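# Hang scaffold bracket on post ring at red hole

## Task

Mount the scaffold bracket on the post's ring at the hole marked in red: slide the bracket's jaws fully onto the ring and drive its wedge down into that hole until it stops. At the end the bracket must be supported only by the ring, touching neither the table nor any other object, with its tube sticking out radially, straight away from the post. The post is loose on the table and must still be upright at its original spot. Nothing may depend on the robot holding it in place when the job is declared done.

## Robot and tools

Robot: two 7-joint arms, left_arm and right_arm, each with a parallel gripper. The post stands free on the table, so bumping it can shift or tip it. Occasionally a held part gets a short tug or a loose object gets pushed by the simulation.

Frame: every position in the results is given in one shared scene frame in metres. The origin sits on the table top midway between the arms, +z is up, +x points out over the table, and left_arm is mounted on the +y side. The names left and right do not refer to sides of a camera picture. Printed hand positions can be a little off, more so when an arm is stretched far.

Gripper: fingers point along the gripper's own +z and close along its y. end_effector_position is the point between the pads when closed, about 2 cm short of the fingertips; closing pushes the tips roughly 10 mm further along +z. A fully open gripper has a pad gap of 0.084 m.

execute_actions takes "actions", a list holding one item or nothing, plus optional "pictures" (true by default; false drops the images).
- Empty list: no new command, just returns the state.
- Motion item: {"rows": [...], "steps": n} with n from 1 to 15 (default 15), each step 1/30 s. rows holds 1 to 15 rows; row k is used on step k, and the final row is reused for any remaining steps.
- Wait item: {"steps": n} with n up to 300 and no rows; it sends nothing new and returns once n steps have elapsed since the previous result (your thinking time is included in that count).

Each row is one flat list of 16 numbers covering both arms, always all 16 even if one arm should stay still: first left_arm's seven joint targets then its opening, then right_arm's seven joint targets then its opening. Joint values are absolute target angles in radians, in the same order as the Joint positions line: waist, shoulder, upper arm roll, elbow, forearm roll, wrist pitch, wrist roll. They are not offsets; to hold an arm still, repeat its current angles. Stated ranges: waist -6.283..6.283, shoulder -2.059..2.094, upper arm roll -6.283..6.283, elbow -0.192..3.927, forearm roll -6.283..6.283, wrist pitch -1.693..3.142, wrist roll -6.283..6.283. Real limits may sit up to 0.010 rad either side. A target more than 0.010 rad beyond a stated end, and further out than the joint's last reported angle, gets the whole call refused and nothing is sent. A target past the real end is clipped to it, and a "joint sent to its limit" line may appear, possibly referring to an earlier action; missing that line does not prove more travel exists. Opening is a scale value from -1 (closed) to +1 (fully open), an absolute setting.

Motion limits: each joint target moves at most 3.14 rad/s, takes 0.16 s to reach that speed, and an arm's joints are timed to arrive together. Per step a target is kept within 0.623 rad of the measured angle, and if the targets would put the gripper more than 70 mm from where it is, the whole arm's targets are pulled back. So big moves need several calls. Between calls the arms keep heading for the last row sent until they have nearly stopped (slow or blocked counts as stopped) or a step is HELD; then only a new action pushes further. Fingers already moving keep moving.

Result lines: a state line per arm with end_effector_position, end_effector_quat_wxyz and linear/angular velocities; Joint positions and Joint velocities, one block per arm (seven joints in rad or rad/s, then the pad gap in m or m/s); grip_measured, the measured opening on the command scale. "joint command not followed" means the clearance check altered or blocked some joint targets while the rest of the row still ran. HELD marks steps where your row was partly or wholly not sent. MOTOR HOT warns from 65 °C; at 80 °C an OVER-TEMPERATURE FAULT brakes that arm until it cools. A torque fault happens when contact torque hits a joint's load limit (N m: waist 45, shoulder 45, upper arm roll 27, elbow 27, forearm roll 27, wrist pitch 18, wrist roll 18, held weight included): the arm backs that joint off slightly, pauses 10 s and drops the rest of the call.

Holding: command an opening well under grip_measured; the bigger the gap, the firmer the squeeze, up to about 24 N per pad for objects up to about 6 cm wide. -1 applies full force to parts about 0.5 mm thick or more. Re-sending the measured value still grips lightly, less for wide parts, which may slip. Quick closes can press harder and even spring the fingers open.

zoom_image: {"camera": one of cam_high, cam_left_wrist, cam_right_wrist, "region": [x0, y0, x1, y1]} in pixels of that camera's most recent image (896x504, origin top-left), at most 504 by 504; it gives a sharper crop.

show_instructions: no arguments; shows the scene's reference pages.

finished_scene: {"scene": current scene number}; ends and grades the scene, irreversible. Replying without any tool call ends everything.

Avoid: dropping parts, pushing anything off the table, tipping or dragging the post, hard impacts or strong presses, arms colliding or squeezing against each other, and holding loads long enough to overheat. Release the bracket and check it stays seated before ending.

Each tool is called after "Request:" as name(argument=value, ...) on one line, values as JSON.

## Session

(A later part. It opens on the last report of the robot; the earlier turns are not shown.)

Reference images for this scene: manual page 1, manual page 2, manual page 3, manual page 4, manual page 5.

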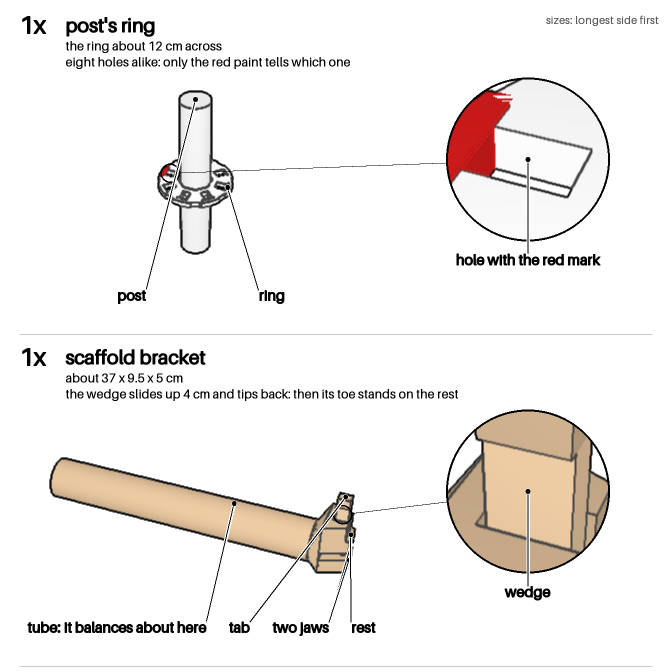

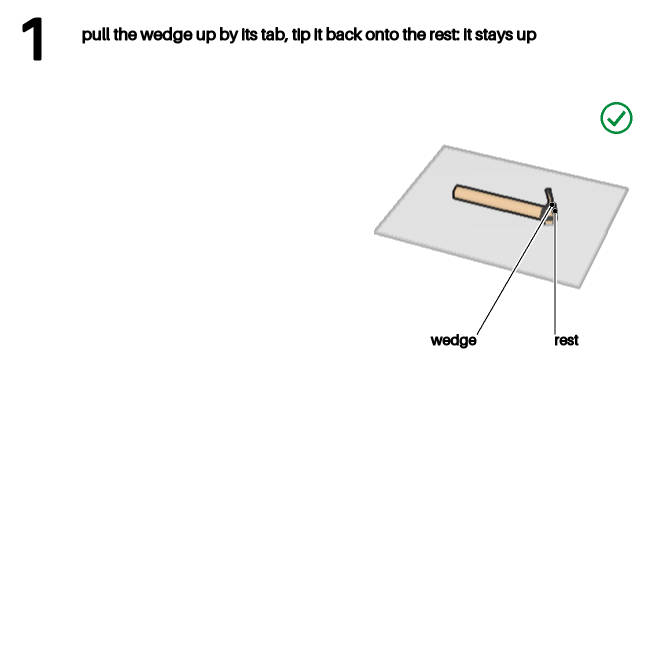

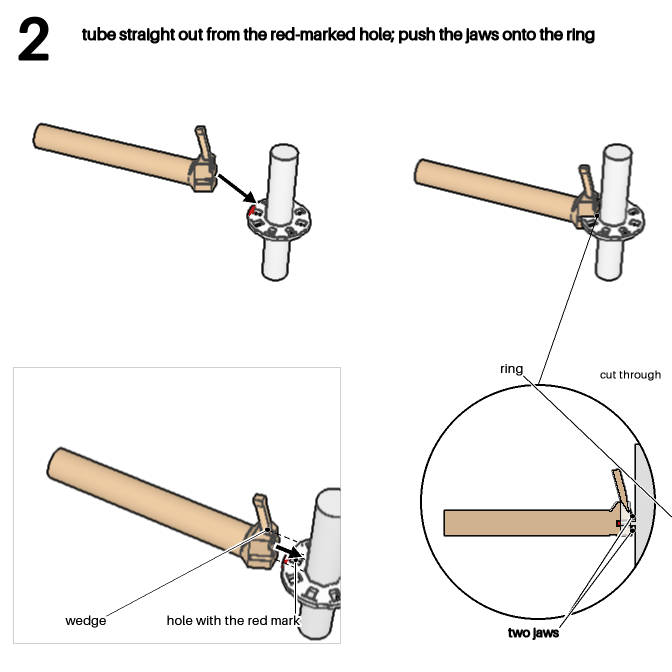

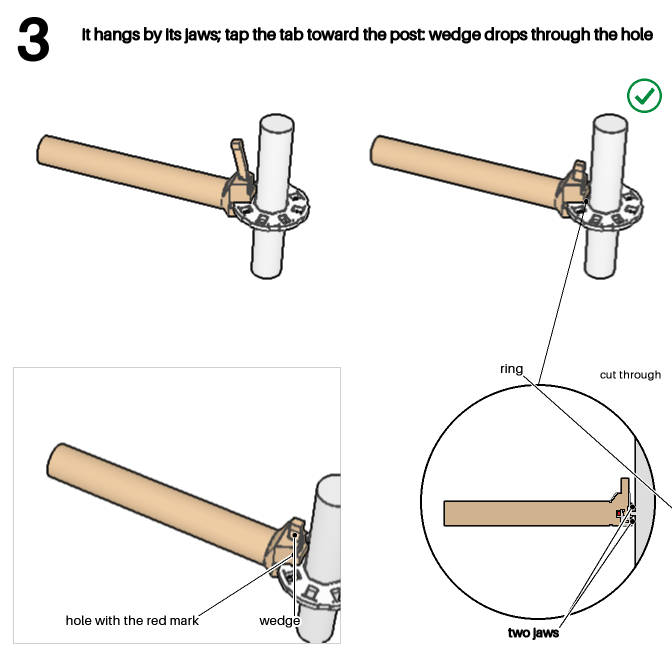

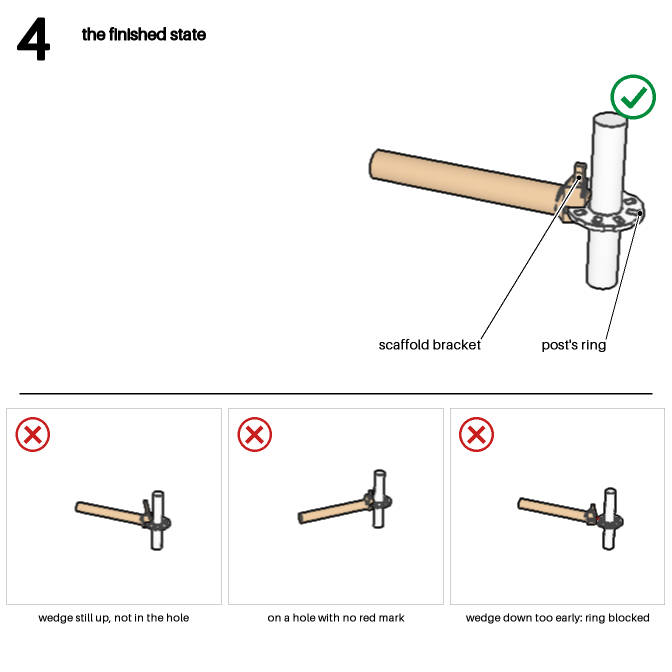

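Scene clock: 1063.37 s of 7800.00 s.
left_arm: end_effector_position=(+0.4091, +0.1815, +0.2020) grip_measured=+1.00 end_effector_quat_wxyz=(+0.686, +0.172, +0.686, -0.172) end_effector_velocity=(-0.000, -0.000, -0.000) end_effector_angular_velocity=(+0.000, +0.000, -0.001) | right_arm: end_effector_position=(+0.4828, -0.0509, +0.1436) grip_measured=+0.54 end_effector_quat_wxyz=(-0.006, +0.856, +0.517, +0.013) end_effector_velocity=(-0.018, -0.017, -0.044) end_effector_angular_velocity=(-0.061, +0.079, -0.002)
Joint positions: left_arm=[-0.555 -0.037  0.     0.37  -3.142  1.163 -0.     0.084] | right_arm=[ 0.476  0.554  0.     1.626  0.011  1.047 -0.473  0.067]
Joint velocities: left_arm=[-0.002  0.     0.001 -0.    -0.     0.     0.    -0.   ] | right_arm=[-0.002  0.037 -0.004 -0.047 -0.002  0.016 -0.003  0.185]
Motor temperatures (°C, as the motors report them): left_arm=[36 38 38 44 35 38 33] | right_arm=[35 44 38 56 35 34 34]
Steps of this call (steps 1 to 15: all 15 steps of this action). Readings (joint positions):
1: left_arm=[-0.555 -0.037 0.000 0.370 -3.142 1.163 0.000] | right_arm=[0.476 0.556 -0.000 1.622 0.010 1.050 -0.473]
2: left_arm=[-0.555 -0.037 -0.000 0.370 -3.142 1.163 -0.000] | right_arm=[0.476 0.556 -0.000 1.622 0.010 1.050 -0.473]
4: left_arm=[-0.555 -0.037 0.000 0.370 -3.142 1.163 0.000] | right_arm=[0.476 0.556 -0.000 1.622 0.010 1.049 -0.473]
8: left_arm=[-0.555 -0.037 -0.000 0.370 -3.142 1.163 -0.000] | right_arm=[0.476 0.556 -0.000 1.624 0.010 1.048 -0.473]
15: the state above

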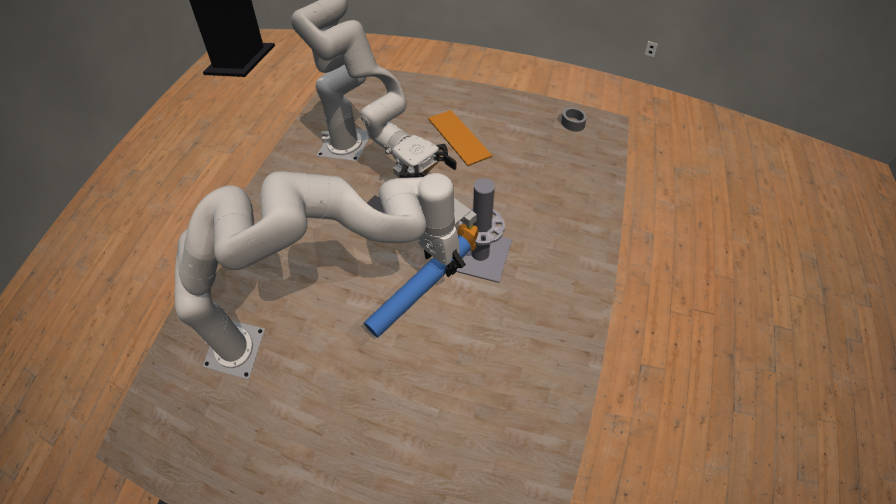

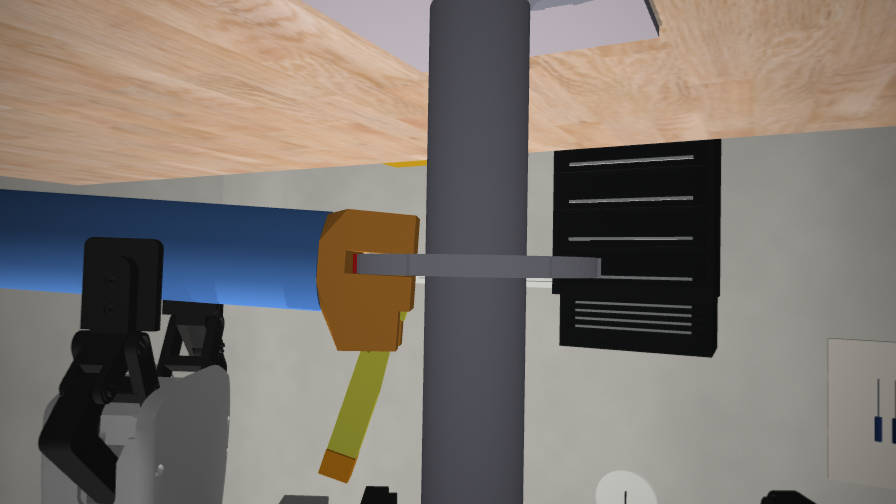

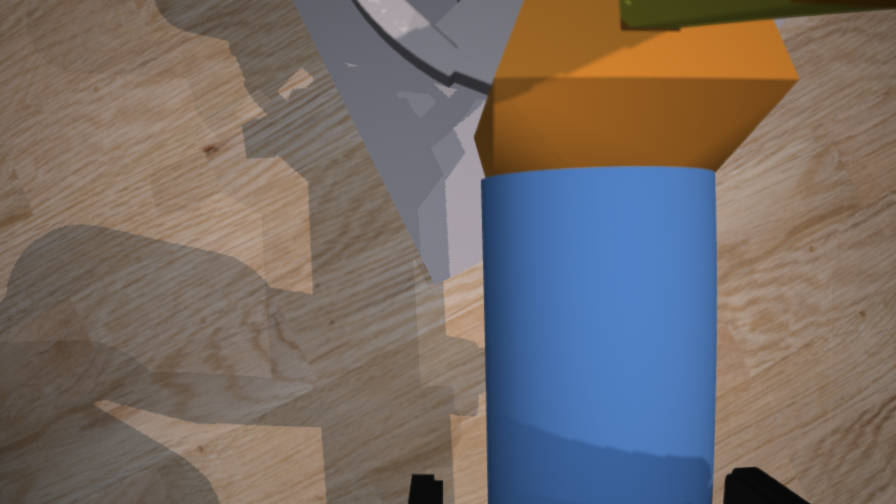

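Request:
execute_actions(actions=[{"rows":[[-0.555,-0.0373,0,0.3701,-3.1416,1.1634,0,1,0.4764,0.5441,0,1.6148,0.0099,1.0388,-0.4719,0.8],[-0.555,-0.0373,0,0.3701,-3.1416,1.1634,0,1,0.4774,0.5252,0,1.6025,0.0091,1.0242,-0.4706,0.8],[-0.555,-0.0373,0,0.3701,-3.1416,1.1634,0,1,0.4787,0.5001,0,1.5861,0.0081,1.0047,-0.4688,0.8],[-0.555,-0.0373,0,0.3701,-3.1416,1.1634,0,1,0.4800,0.4749,0,1.5697,0.0070,0.9853,-0.4670,0.8],[-0.555,-0.0373,0,0.3701,-3.1416,1.1634,0,1,0.4813,0.4497,0,1.5533,0.0060,0.9658,-0.4652,0.8],[-0.555,-0.0373,0,0.3701,-3.1416,1.1634,0,1,0.4826,0.4246,0,1.5369,0.0049,0.9464,-0.4634,0.8],[-0.555,-0.0373,0,0.3701,-3.1416,1.1634,0,1,0.4839,0.3994,0,1.5205,0.0039,0.9269,-0.4616,0.8],[-0.555,-0.0373,0,0.3701,-3.1416,1.1634,0,1,0.4852,0.3742,0,1.5041,0.0029,0.9075,-0.4598,0.8],[-0.555,-0.0373,0,0.3701,-3.1416,1.1634,0,1,0.4864,0.3490,0,1.4876,0.0018,0.8880,-0.4580,0.8],[-0.555,-0.0373,0,0.3701,-3.1416,1.1634,0,1,0.4875,0.3276,0,1.4737,0.0009,0.8715,-0.4565,0.8],[-0.555,-0.0373,0,0.3701,-3.1416,1.1634,0,1,0.4883,0.3126,0,1.4638,0.0003,0.8598,-0.4554,0.4],[-0.555,-0.0373,0,0.3701,-3.1416,1.1634,0,1,0.4887,0.3050,0,1.4589,0,0.8540,-0.4549,-0.2],[-0.555,-0.0373,0,0.3701,-3.1416,1.1634,0,1,0.4887,0.3050,0,1.4589,0,0.8540,-0.4549,-1]],"steps":15}], pictures=false)

Request:
execute_actions(actions=[{"rows":[[-0.555,-0.0373,0,0.3701,-3.1416,1.1634,0,1,0.4902,0.3124,0,1.4692,0,0.8569,-0.4534,-1],[-0.555,-0.0373,0,0.3701,-3.1416,1.1634,0,1,0.4924,0.3235,0,1.4847,0,0.8613,-0.4512,-1],[-0.555,-0.0373,0,0.3701,-3.1416,1.1634,0,1,0.4953,0.3383,0,1.5053,0,0.8671,-0.4483,-1],[-0.555,-0.0373,0,0.3701,-3.1416,1.1634,0,1,0.4983,0.3530,0,1.5259,0,0.8729,-0.4453,-1],[-0.555,-0.0373,0,0.3701,-3.1416,1.1634,0,1,0.5012,0.3678,0,1.5465,0,0.8788,-0.4424,-1],[-0.555,-0.0373,0,0.3701,-3.1416,1.1634,0,1,0.5042,0.3826,0,1.5672,0,0.8846,-0.4394,-1],[-0.555,-0.0373,0,0.3701,-3.1416,1.1634,0,1,0.5071,0.3974,0,1.5878,0,0.8904,-0.4365,-1],[-0.555,-0.0373,0,0.3701,-3.1416,1.1634,0,1,0.5101,0.4122,0,1.6084,0,0.8963,-0.4335,-1],[-0.555,-0.0373,0,0.3701,-3.1416,1.1634,0,1,0.5130,0.4269,0,1.6290,0,0.9021,-0.4306,-1],[-0.555,-0.0373,0,0.3701,-3.1416,1.1634,0,1,0.5155,0.4395,0,1.6465,0,0.9071,-0.4281,-1],[-0.555,-0.0373,0,0.3701,-3.1416,1.1634,0,1,0.5173,0.4484,0,1.6589,0,0.9106,-0.4263,-1],[-0.555,-0.0373,0,0.3701,-3.1416,1.1634,0,1,0.5182,0.4528,0,1.6651,0,0.9123,-0.4254,-1]],"steps":15}], pictures=false)

Request:
execute_actions(actions=[{"steps":10}])

Scene clock: 1113.83 s of 7800.00 s.
left_arm: end_effector_position=(+0.4091, +0.1815, +0.2020) grip_measured=+1.00 end_effector_quat_wxyz=(+0.686, +0.172, +0.686, -0.172) end_effector_velocity=(+0.000, -0.000, +0.000) end_effector_angular_velocity=(+0.000, -0.000, -0.000) | right_arm: end_effector_position=(+0.4885, -0.0397, +0.2410) grip_measured=+0.06 end_effector_quat_wxyz=(-0.013, +0.847, +0.511, +0.141) end_effector_velocity=(-0.000, +0.007, +0.103) end_effector_angular_velocity=(+0.158, -0.225, +0.000)
Joint positions: left_arm=[-0.555 -0.037  0.     0.37  -3.142  1.163 -0.     0.084] | right_arm=[ 0.488  0.32   0.     1.475  0.001  0.869 -0.456  0.047]
Joint velocities: left_arm=[-0. -0. -0.  0. -0.  0.  0.  0.] | right_arm=[ 0.012 -0.237  0.    -0.15  -0.01  -0.188  0.016 -0.205]
Motor temperatures (°C, as the motors report them): left_arm=[36 38 38 44 35 38 33] | right_arm=[35 43 38 52 35 33 34]
Steps of this call (steps 1 to 15: the robot went on to your last target; steps 16 to 90: nothing new was sent; then 46.97 s passed at rest; steps 91 to 105: all 15 steps of this action). Readings (joint positions):
91: left_arm=[-0.555 -0.037 -0.000 0.370 -3.142 1.163 0.000] | right_arm=[0.476 0.557 -0.000 1.623 0.010 1.048 -0.473]
92: left_arm=[-0.555 -0.037 0.000 0.370 -3.142 1.163 -0.000] | right_arm=[0.476 0.555 -0.000 1.621 0.010 1.046 -0.473]
94: left_arm=[-0.555 -0.037 0.000 0.370 -3.142 1.163 -0.000] | right_arm=[0.477 0.540 -0.000 1.608 0.010 1.033 -0.471]
98: left_arm=[-0.555 -0.037 0.000 0.370 -3.142 1.163 -0.000] | right_arm=[0.481 0.463 -0.000 1.561 0.006 0.975 -0.466]
105: the state above

Scene clock: 1114.33 s of 7800.00 s.
left_arm: end_effector_position=(+0.4091, +0.1815, +0.2020) grip_measured=+1.00 end_effector_quat_wxyz=(+0.686, +0.172, +0.686, -0.172) end_effector_velocity=(-0.000, +0.000, -0.000) end_effector_angular_velocity=(+0.001, +0.000, +0.000) | right_arm: end_effector_position=(+0.5066, -0.0025, +0.2411) grip_measured=-1.00 end_effector_quat_wxyz=(-0.017, +0.846, +0.511, +0.147) end_effector_velocity=(+0.014, +0.035, -0.007) end_effector_angular_velocity=(+0.003, +0.011, +0.001)
Joint positions: left_arm=[-0.555 -0.037 -0.     0.37  -3.142  1.163 -0.     0.084] | right_arm=[ 0.517  0.443  0.001  1.649  0.     0.908 -0.428  0.   ]
Joint velocities: left_arm=[ 0. -0.  0. -0.  0. -0.  0.  0.] | right_arm=[0.028 0.13  0.001 0.179 0.001 0.056 0.028 0.   ]
Motor temperatures (°C, as the motors report them): left_arm=[36 38 38 44 35 38 33] | right_arm=[35 43 38 52 35 33 34]
Steps of this call (steps 1 to 15: all 15 steps of this action). Readings (joint positions):
1: left_arm=[-0.555 -0.037 -0.000 0.370 -3.142 1.163 0.000] | right_arm=[0.488 0.315 0.000 1.471 0.001 0.864 -0.456]
2: left_arm=[-0.555 -0.037 0.000 0.370 -3.142 1.163 -0.000] | right_arm=[0.489 0.313 0.000 1.469 0.000 0.862 -0.455]
4: left_arm=[-0.555 -0.037 0.000 0.370 -3.142 1.163 -0.000] | right_arm=[0.491 0.321 -0.001 1.478 0.000 0.863 -0.453]
8: left_arm=[-0.555 -0.037 0.000 0.370 -3.142 1.163 -0.000] | right_arm=[0.500 0.364 -0.000 1.538 0.000 0.877 -0.444]
15: the state above

Scene clock: 1114.67 s of 7800.00 s.
left_arm: end_effector_position=(+0.4091, +0.1815, +0.2020) grip_measured=+1.00 end_effector_quat_wxyz=(+0.686, +0.172, +0.686, -0.172) end_effector_velocity=(+0.000, +0.000, +0.000) end_effector_angular_velocity=(-0.000, +0.000, +0.001) | right_arm: end_effector_position=(+0.5087, -0.0004, +0.2423) grip_measured=-1.00 end_effector_quat_wxyz=(-0.017, +0.847, +0.511, +0.149) end_effector_velocity=(-0.002, +0.003, -0.003) end_effector_angular_velocity=(-0.001, +0.004, +0.003)
Joint positions: left_arm=[-0.555 -0.037  0.     0.37  -3.142  1.163  0.     0.084] | right_arm=[ 0.518  0.452 -0.     1.665 -0.     0.912 -0.425  0.   ]
Joint velocities: left_arm=[ 0. -0.  0.  0. -0. -0.  0.  0.] | right_arm=[0.002 0.006 0.003 0.003 0.    0.001 0.001 0.   ]
Motor temperatures (°C, as the motors report them): left_arm=[36 38 38 44 35 38 33] | right_arm=[35 43 38 52 35 33 34]
Steps of this call (steps 1 to 10: the robot went on to your last target). Readings (joint positions):
1: left_arm=[-0.555 -0.037 -0.000 0.370 -3.142 1.163 0.000] | right_arm=[0.517 0.447 0.001 1.654 0.000 0.909 -0.427]
2: left_arm=[-0.555 -0.037 0.000 0.370 -3.142 1.163 -0.000] | right_arm=[0.518 0.449 0.000 1.657 0.000 0.910 -0.426]
4: left_arm=[-0.555 -0.037 -0.000 0.370 -3.142 1.163 0.000] | right_arm=[0.518 0.451 -0.000 1.661 -0.000 0.911 -0.426]
8: left_arm=[-0.555 -0.037 -0.000 0.370 -3.142 1.163 -0.000] | right_arm=[0.518 0.452 -0.000 1.664 -0.000 0.912 -0.426]
10: the state above

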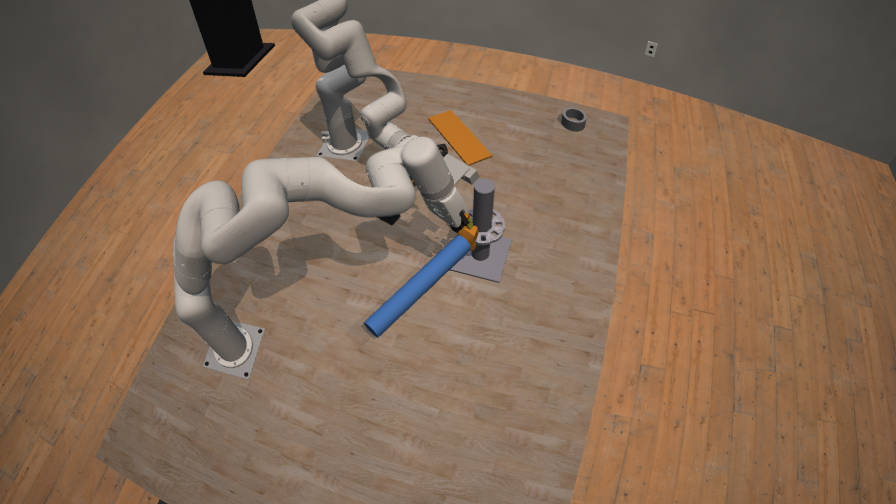

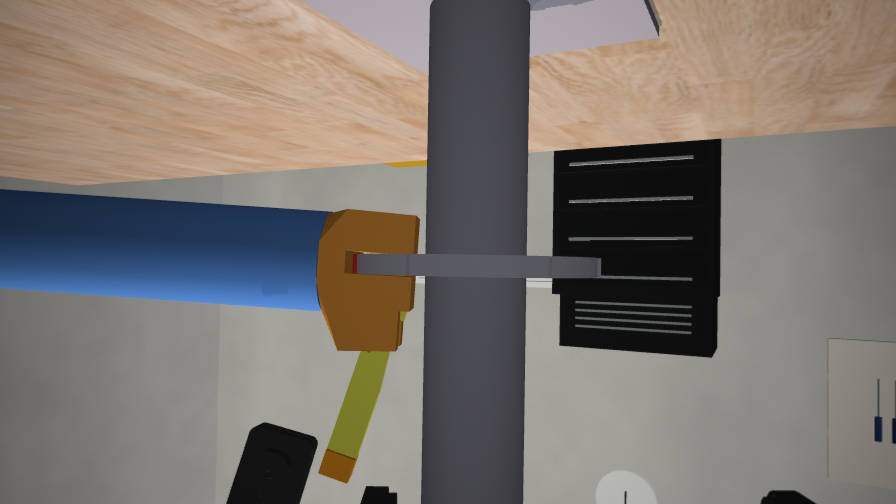

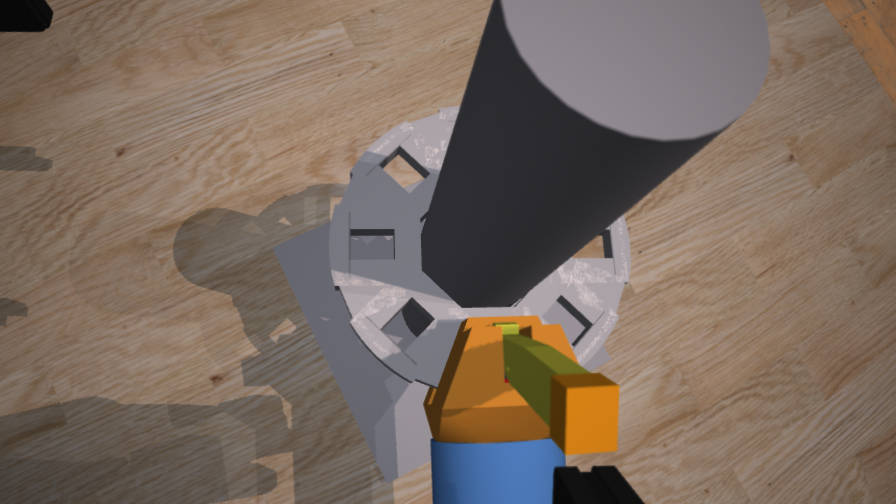

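Request:
execute_actions(actions=[])

Scene clock: 1131.13 s of 7800.00 s.
left_arm: end_effector_position=(+0.4091, +0.1815, +0.2020) grip_measured=+1.00 end_effector_quat_wxyz=(+0.686, +0.172, +0.686, -0.172) end_effector_velocity=(-0.000, +0.000, -0.001) end_effector_angular_velocity=(+0.001, +0.001, +0.000) | right_arm: end_effector_position=(+0.5086, -0.0002, +0.2421) grip_measured=-1.00 end_effector_quat_wxyz=(-0.018, +0.847, +0.511, +0.148) end_effector_velocity=(+0.000, -0.001, -0.000) end_effector_angular_velocity=(+0.000, +0.001, -0.002)
Joint positions: left_arm=[-0.555 -0.037 -0.     0.37  -3.142  1.163 -0.     0.084] | right_arm=[ 0.518  0.453  0.     1.665 -0.     0.912 -0.425  0.   ]
Joint velocities: left_arm=[ 0.001 -0.    -0.001 -0.002  0.     0.    -0.     0.   ] | right_arm=[-0.002 -0.     0.001 -0.     0.     0.     0.001  0.   ]
Motor temperatures (°C, as the motors report them): left_arm=[36 38 38 44 35 38 33] | right_arm=[35 43 38 52 35 33 34]
Steps of this call (steps 1 to 30: the robot went on to your last target; steps 31 to 90: nothing new was sent; then 13.47 s passed at rest). Readings (joint positions):
1: left_arm=[-0.555 -0.037 0.000 0.370 -3.142 1.163 -0.000] | right_arm=[0.518 0.452 -0.000 1.665 -0.000 0.912 -0.425]
2: left_arm=[-0.555 -0.037 -0.000 0.370 -3.142 1.163 -0.000] | right_arm=[0.518 0.452 -0.000 1.665 -0.000 0.912 -0.425]
4: left_arm=[-0.555 -0.037 0.000 0.370 -3.142 1.163 0.000] | right_arm=[0.518 0.453 -0.000 1.665 -0.000 0.912 -0.425]
8: left_arm=[-0.555 -0.037 0.000 0.370 -3.142 1.163 0.000] | right_arm=[0.518 0.453 -0.000 1.665 -0.000 0.912 -0.425]
90: the state above
All arms were judged still, so your last target was given up. Only a new action makes them travel on or press farther. Fingers that are still opening or closing keep moving.

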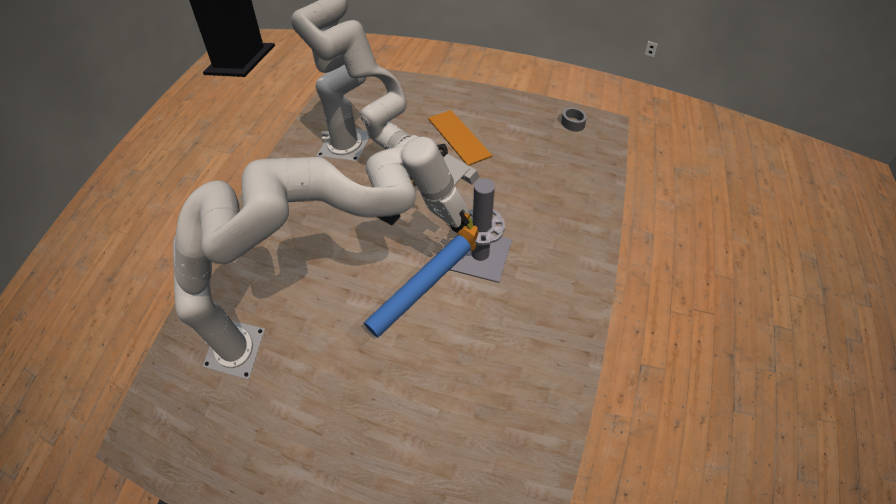

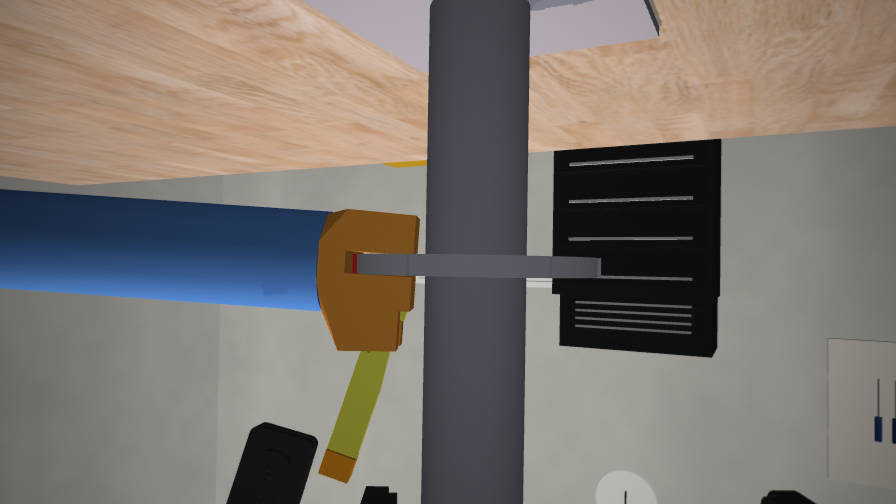

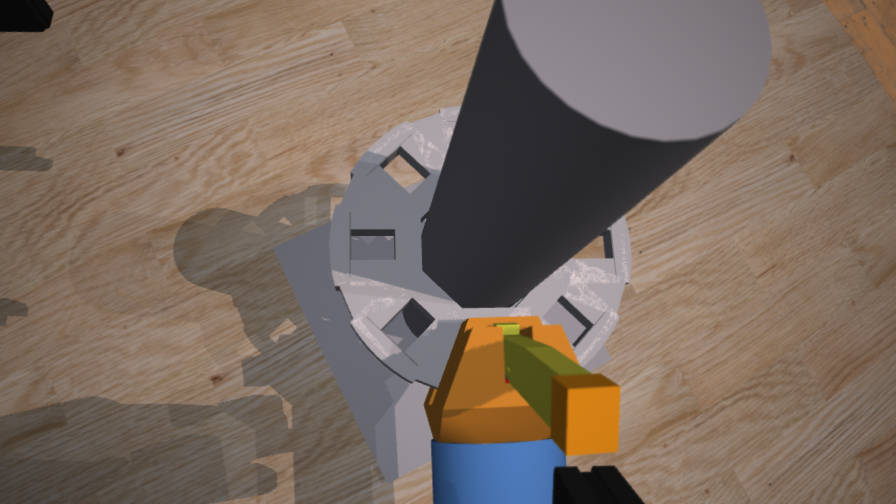

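Request:
execute_actions(actions=[{"rows": [
[-0.555,-0.0373,0,0.3701,-3.1416,1.1634,0,1, 0.5197,0.4619,0,1.6792,0,0.9172,-0.4239,-1],
[-0.555,-0.0373,0,0.3701,-3.1416,1.1634,0,1, 0.5212,0.4711,0,1.6932,0,0.9221,-0.4224,-1],
[-0.555,-0.0373,0,0.3701,-3.1416,1.1634,0,1, 0.5227,0.4802,0,1.7073,0,0.9271,-0.4210,-1],
[-0.555,-0.0373,0,0.3701,-3.1416,1.1634,0,1, 0.5241,0.4893,0,1.7213,0,0.9320,-0.4195,-1],
[-0.555,-0.0373,0,0.3701,-3.1416,1.1634,0,1, 0.5256,0.4984,0,1.7354,0,0.9369,-0.4180,-1],
[-0.555,-0.0373,0,0.3701,-3.1416,1.1634,0,1, 0.5271,0.5076,0,1.7494,0,0.9418,-0.4165,-1],
[-0.555,-0.0373,0,0.3701,-3.1416,1.1634,0,1, 0.5286,0.5167,0,1.7635,0,0.9467,-0.4150,-1],
[-0.555,-0.0373,0,0.3701,-3.1416,1.1634,0,1, 0.5301,0.5258,0,1.7775,0,0.9516,-0.4135,-1],
[-0.555,-0.0373,0,0.3701,-3.1416,1.1634,0,1, 0.5316,0.5349,0,1.7916,0,0.9566,-0.4121,-1],
[-0.555,-0.0373,0,0.3701,-3.1416,1.1634,0,1, 0.5330,0.5441,0,1.8056,0,0.9615,-0.4106,-1],
[-0.555,-0.0373,0,0.3701,-3.1416,1.1634,0,1, 0.5345,0.5532,0,1.8197,0,0.9664,-0.4091,-1],
[-0.555,-0.0373,0,0.3701,-3.1416,1.1634,0,1, 0.5360,0.5623,0,1.8337,0,0.9713,-0.4076,-1]
], "steps": 15}])

Scene clock: 1148.43 s of 7800.00 s.
left_arm: end_effector_position=(+0.4091, +0.1815, +0.2020) grip_measured=+1.00 end_effector_quat_wxyz=(+0.686, +0.172, +0.686, -0.172) end_effector_velocity=(-0.001, -0.001, -0.000) end_effector_angular_velocity=(+0.001, -0.000, -0.003) | right_arm: end_effector_position=(+0.5212, +0.0244, +0.2418) grip_measured=-1.00 end_effector_quat_wxyz=(-0.020, +0.846, +0.511, +0.148) end_effector_velocity=(+0.010, +0.032, -0.007) end_effector_angular_velocity=(+0.000, +0.014, +0.007)
Joint positions: left_arm=[-0.555 -0.037  0.     0.37  -3.142  1.163 -0.     0.084] | right_arm=[ 0.535  0.553  0.     1.818  0.     0.965 -0.409  0.   ]
Joint velocities: left_arm=[-0.002 -0.    -0.001 -0.     0.     0.     0.001 -0.   ] | right_arm=[0.024 0.129 0.004 0.185 0.    0.068 0.021 0.   ]
Motor temperatures (°C, as the motors report them): left_arm=[36 38 38 44 35 38 33] | right_arm=[35 43 38 52 35 33 34]
Steps of this call (steps 1 to 90: nothing new was sent; then 13.80 s passed at rest; steps 91 to 105: all 15 steps of this action). Readings (joint positions):
91: left_arm=[-0.555 -0.037 -0.000 0.370 -3.142 1.163 -0.000] | right_arm=[0.518 0.453 -0.000 1.665 -0.000 0.912 -0.425]
92: left_arm=[-0.555 -0.037 0.000 0.370 -3.142 1.163 -0.000] | right_arm=[0.518 0.454 -0.000 1.668 -0.000 0.914 -0.425]
94: left_arm=[-0.555 -0.037 -0.000 0.370 -3.142 1.163 -0.000] | right_arm=[0.520 0.464 -0.000 1.683 -0.000 0.919 -0.424]
98: left_arm=[-0.555 -0.037 0.000 0.370 -3.142 1.163 -0.000] | right_arm=[0.525 0.495 -0.000 1.730 -0.000 0.935 -0.419]
105: the state above

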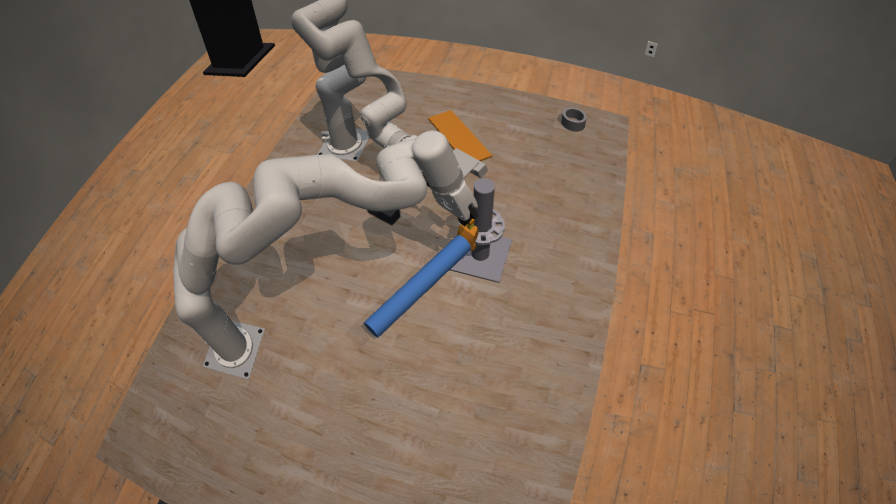

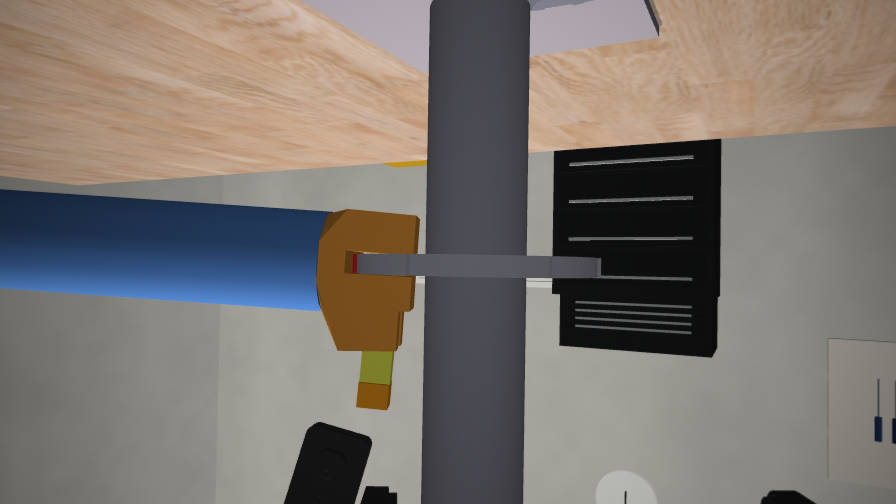

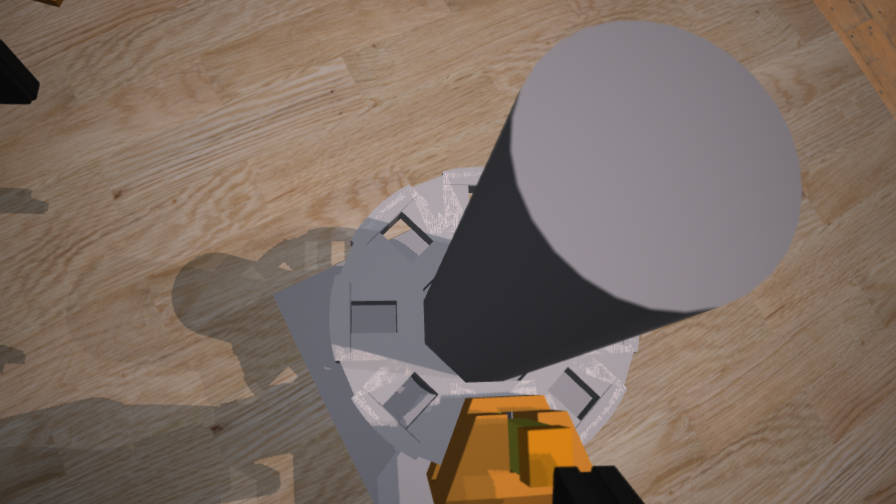

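Request:
execute_actions(actions=[{"rows": [
[-0.555,-0.0373,0,0.3701,-3.1416,1.1634,0,1, 0.5374,0.5727,0,1.8502,0,0.9775,-0.4062,-1],
[-0.555,-0.0373,0,0.3701,-3.1416,1.1634,0,1, 0.5388,0.5830,0,1.8668,0,0.9837,-0.4049,-1],
[-0.555,-0.0373,0,0.3701,-3.1416,1.1634,0,1, 0.5401,0.5934,0,1.8833,0,0.9899,-0.4035,-1],
[-0.555,-0.0373,0,0.3701,-3.1416,1.1634,0,1, 0.5415,0.6037,0,1.8998,0,0.9961,-0.4021,-1],
[-0.555,-0.0373,0,0.3701,-3.1416,1.1634,0,1, 0.5429,0.6141,0,1.9163,0,1.0022,-0.4007,-1],
[-0.555,-0.0373,0,0.3701,-3.1416,1.1634,0,1, 0.5443,0.6244,0,1.9329,0,1.0084,-0.3994,-1],
[-0.555,-0.0373,0,0.3701,-3.1416,1.1634,0,1, 0.5456,0.6348,0,1.9494,0,1.0146,-0.3980,-1],
[-0.555,-0.0373,0,0.3701,-3.1416,1.1634,0,1, 0.5470,0.6451,0,1.9659,0,1.0208,-0.3966,-1]
], "steps": 15}])

Scene clock: 1196.63 s of 7800.00 s.
left_arm: end_effector_position=(+0.4091, +0.1815, +0.2020) grip_measured=+1.00 end_effector_quat_wxyz=(+0.686, +0.172, +0.686, -0.172) end_effector_velocity=(+0.000, -0.001, +0.001) end_effector_angular_velocity=(-0.001, -0.001, -0.001) | right_arm: end_effector_position=(+0.5316, +0.0436, +0.2417) grip_measured=-1.00 end_effector_quat_wxyz=(-0.022, +0.847, +0.511, +0.148) end_effector_velocity=(+0.008, +0.002, +0.010) end_effector_angular_velocity=(+0.008, -0.013, -0.007)
Joint positions: left_arm=[-0.555 -0.037  0.     0.37  -3.142  1.163 -0.     0.084] | right_arm=[ 0.547  0.643  0.     1.962  0.     1.019 -0.397  0.   ]
Joint velocities: left_arm=[-0.001 -0.     0.     0.001  0.     0.    -0.    -0.   ] | right_arm=[-0.001  0.017 -0.005  0.049  0.     0.017  0.003  0.   ]
Motor temperatures (°C, as the motors report them): left_arm=[36 38 38 44 35 38 33] | right_arm=[35 43 38 52 35 33 34]
Steps of this call (steps 1 to 30: the robot went on to your last target; steps 31 to 90: nothing new was sent; then 44.70 s passed at rest; steps 91 to 105: all 15 steps of this action). Readings (joint positions):
91: left_arm=[-0.555 -0.037 -0.000 0.370 -3.142 1.163 0.000] | right_arm=[0.536 0.562 -0.000 1.834 -0.000 0.971 -0.408]
92: left_arm=[-0.555 -0.037 0.000 0.370 -3.142 1.163 0.000] | right_arm=[0.536 0.564 -0.000 1.837 -0.000 0.973 -0.407]
94: left_arm=[-0.555 -0.037 0.000 0.370 -3.142 1.163 -0.000] | right_arm=[0.537 0.574 -0.000 1.854 -0.000 0.979 -0.406]
98: left_arm=[-0.555 -0.037 0.000 0.370 -3.142 1.163 -0.000] | right_arm=[0.542 0.610 0.000 1.910 0.000 1.000 -0.401]
105: the state above

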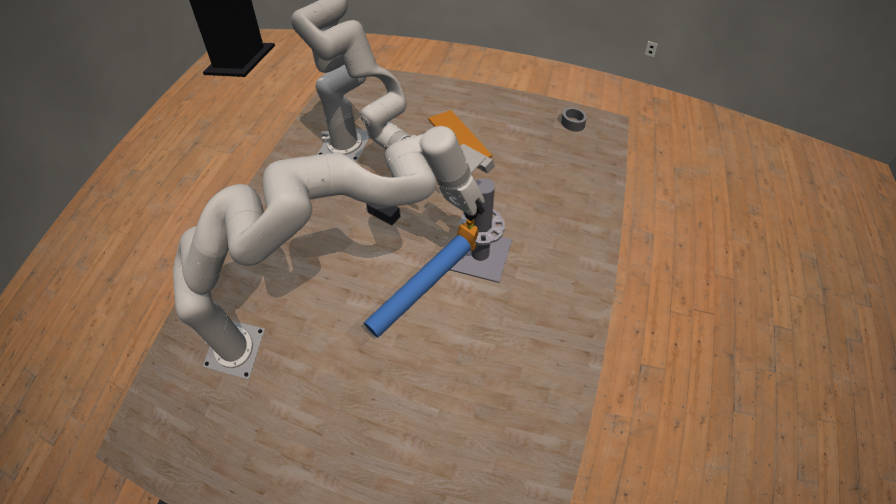

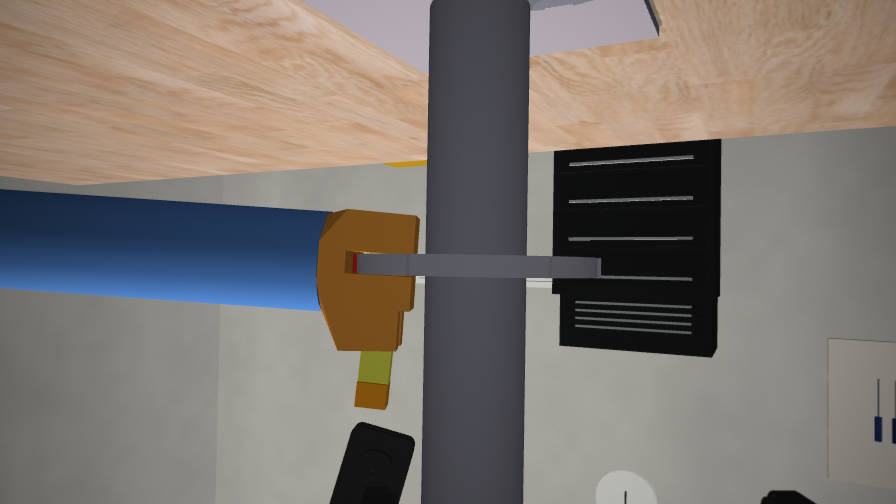

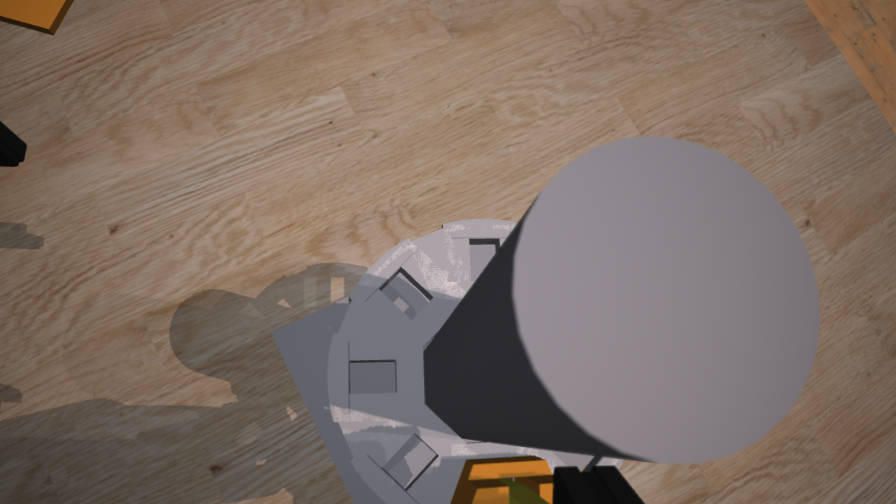

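Request:
execute_actions(actions=[{"rows": [
[-0.555,-0.0373,0,0.3701,-3.1416,1.1634,0,1, 0.5470,0.6454,0,1.9628,0,1.0174,-0.3966,-1],
[-0.555,-0.0373,0,0.3701,-3.1416,1.1634,0,1, 0.5470,0.6456,0,1.9596,0,1.0140,-0.3966,-1],
[-0.555,-0.0373,0,0.3701,-3.1416,1.1634,0,1, 0.5470,0.6459,0,1.9565,0,1.0106,-0.3966,-1],
[-0.555,-0.0373,0,0.3701,-3.1416,1.1634,0,1, 0.5470,0.6462,0,1.9533,0,1.0072,-0.3966,-1],
[-0.555,-0.0373,0,0.3701,-3.1416,1.1634,0,1, 0.5470,0.6464,0,1.9502,0,1.0038,-0.3966,-1],
[-0.555,-0.0373,0,0.3701,-3.1416,1.1634,0,1, 0.5470,0.6467,0,1.9470,0,1.0004,-0.3966,-1],
[-0.555,-0.0373,0,0.3701,-3.1416,1.1634,0,1, 0.5470,0.6469,0,1.9439,0,0.9970,-0.3966,-1],
[-0.555,-0.0373,0,0.3701,-3.1416,1.1634,0,1, 0.5470,0.6472,0,1.9407,0,0.9936,-0.3966,-1]
], "steps": 15}])

Scene clock: 1208.53 s of 7800.00 s.
left_arm: end_effector_position=(+0.4091, +0.1815, +0.2020) grip_measured=+1.00 end_effector_quat_wxyz=(+0.686, +0.172, +0.686, -0.172) end_effector_velocity=(+0.000, +0.000, -0.000) end_effector_angular_velocity=(+0.000, +0.000, +0.000) | right_arm: end_effector_position=(+0.5320, +0.0440, +0.2323) grip_measured=-1.00 end_effector_quat_wxyz=(-0.022, +0.847, +0.511, +0.148) end_effector_velocity=(+0.002, +0.001, +0.004) end_effector_angular_velocity=(+0.009, -0.010, -0.001)
Joint positions: left_arm=[-0.555 -0.037  0.     0.37  -3.142  1.163 -0.     0.084] | right_arm=[ 0.547  0.647  0.     1.941 -0.     0.994 -0.397  0.   ]
Joint velocities: left_arm=[ 0.001  0.    -0.001 -0.     0.001  0.    -0.    -0.   ] | right_arm=[-0.001 -0.005 -0.    -0.002  0.001 -0.01  -0.     0.   ]
Motor temperatures (°C, as the motors report them): left_arm=[36 38 38 44 35 38 33] | right_arm=[35 43 38 52 35 33 34]
Steps of this call (steps 1 to 15: the robot went on to your last target; steps 16 to 90: nothing new was sent; then 8.40 s passed at rest; steps 91 to 105: all 15 steps of this action). Readings (joint positions):
91: left_arm=[-0.555 -0.037 0.000 0.370 -3.142 1.163 0.000] | right_arm=[0.547 0.645 0.000 1.966 0.000 1.021 -0.397]
92: left_arm=[-0.555 -0.037 0.000 0.370 -3.142 1.163 -0.000] | right_arm=[0.547 0.645 0.000 1.965 0.000 1.020 -0.397]
94: left_arm=[-0.555 -0.037 0.000 0.370 -3.142 1.163 0.000] | right_arm=[0.547 0.645 0.000 1.962 0.000 1.016 -0.397]
98: left_arm=[-0.555 -0.037 -0.000 0.370 -3.142 1.163 -0.000] | right_arm=[0.547 0.646 -0.000 1.950 -0.000 1.004 -0.397]
105: the state above

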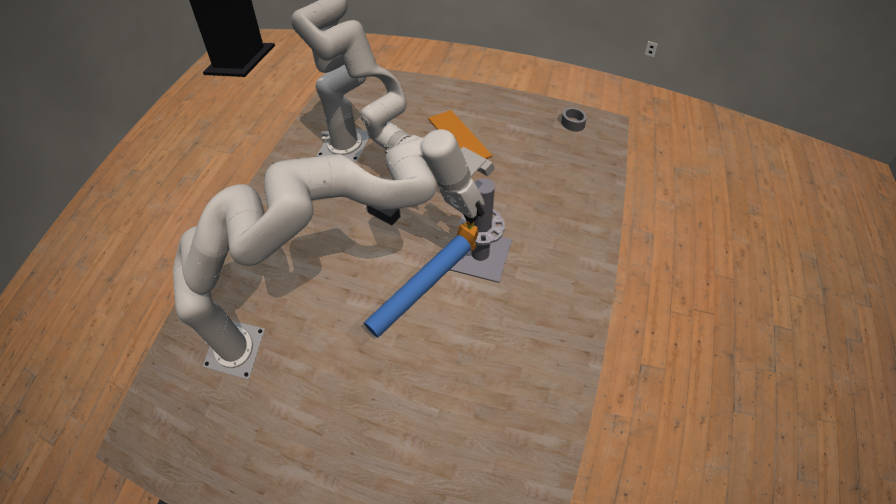

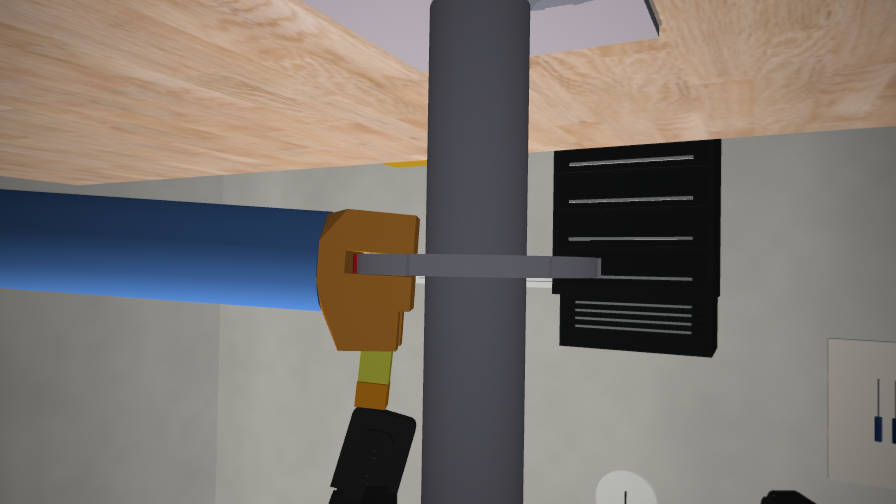

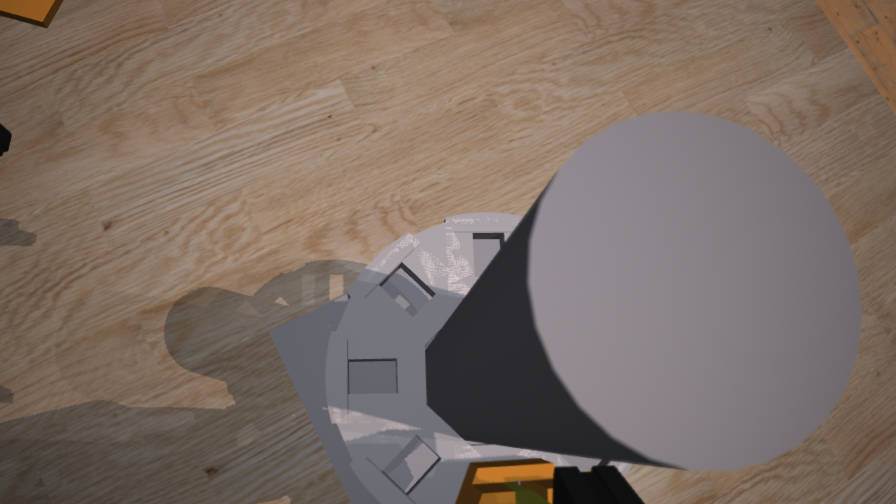

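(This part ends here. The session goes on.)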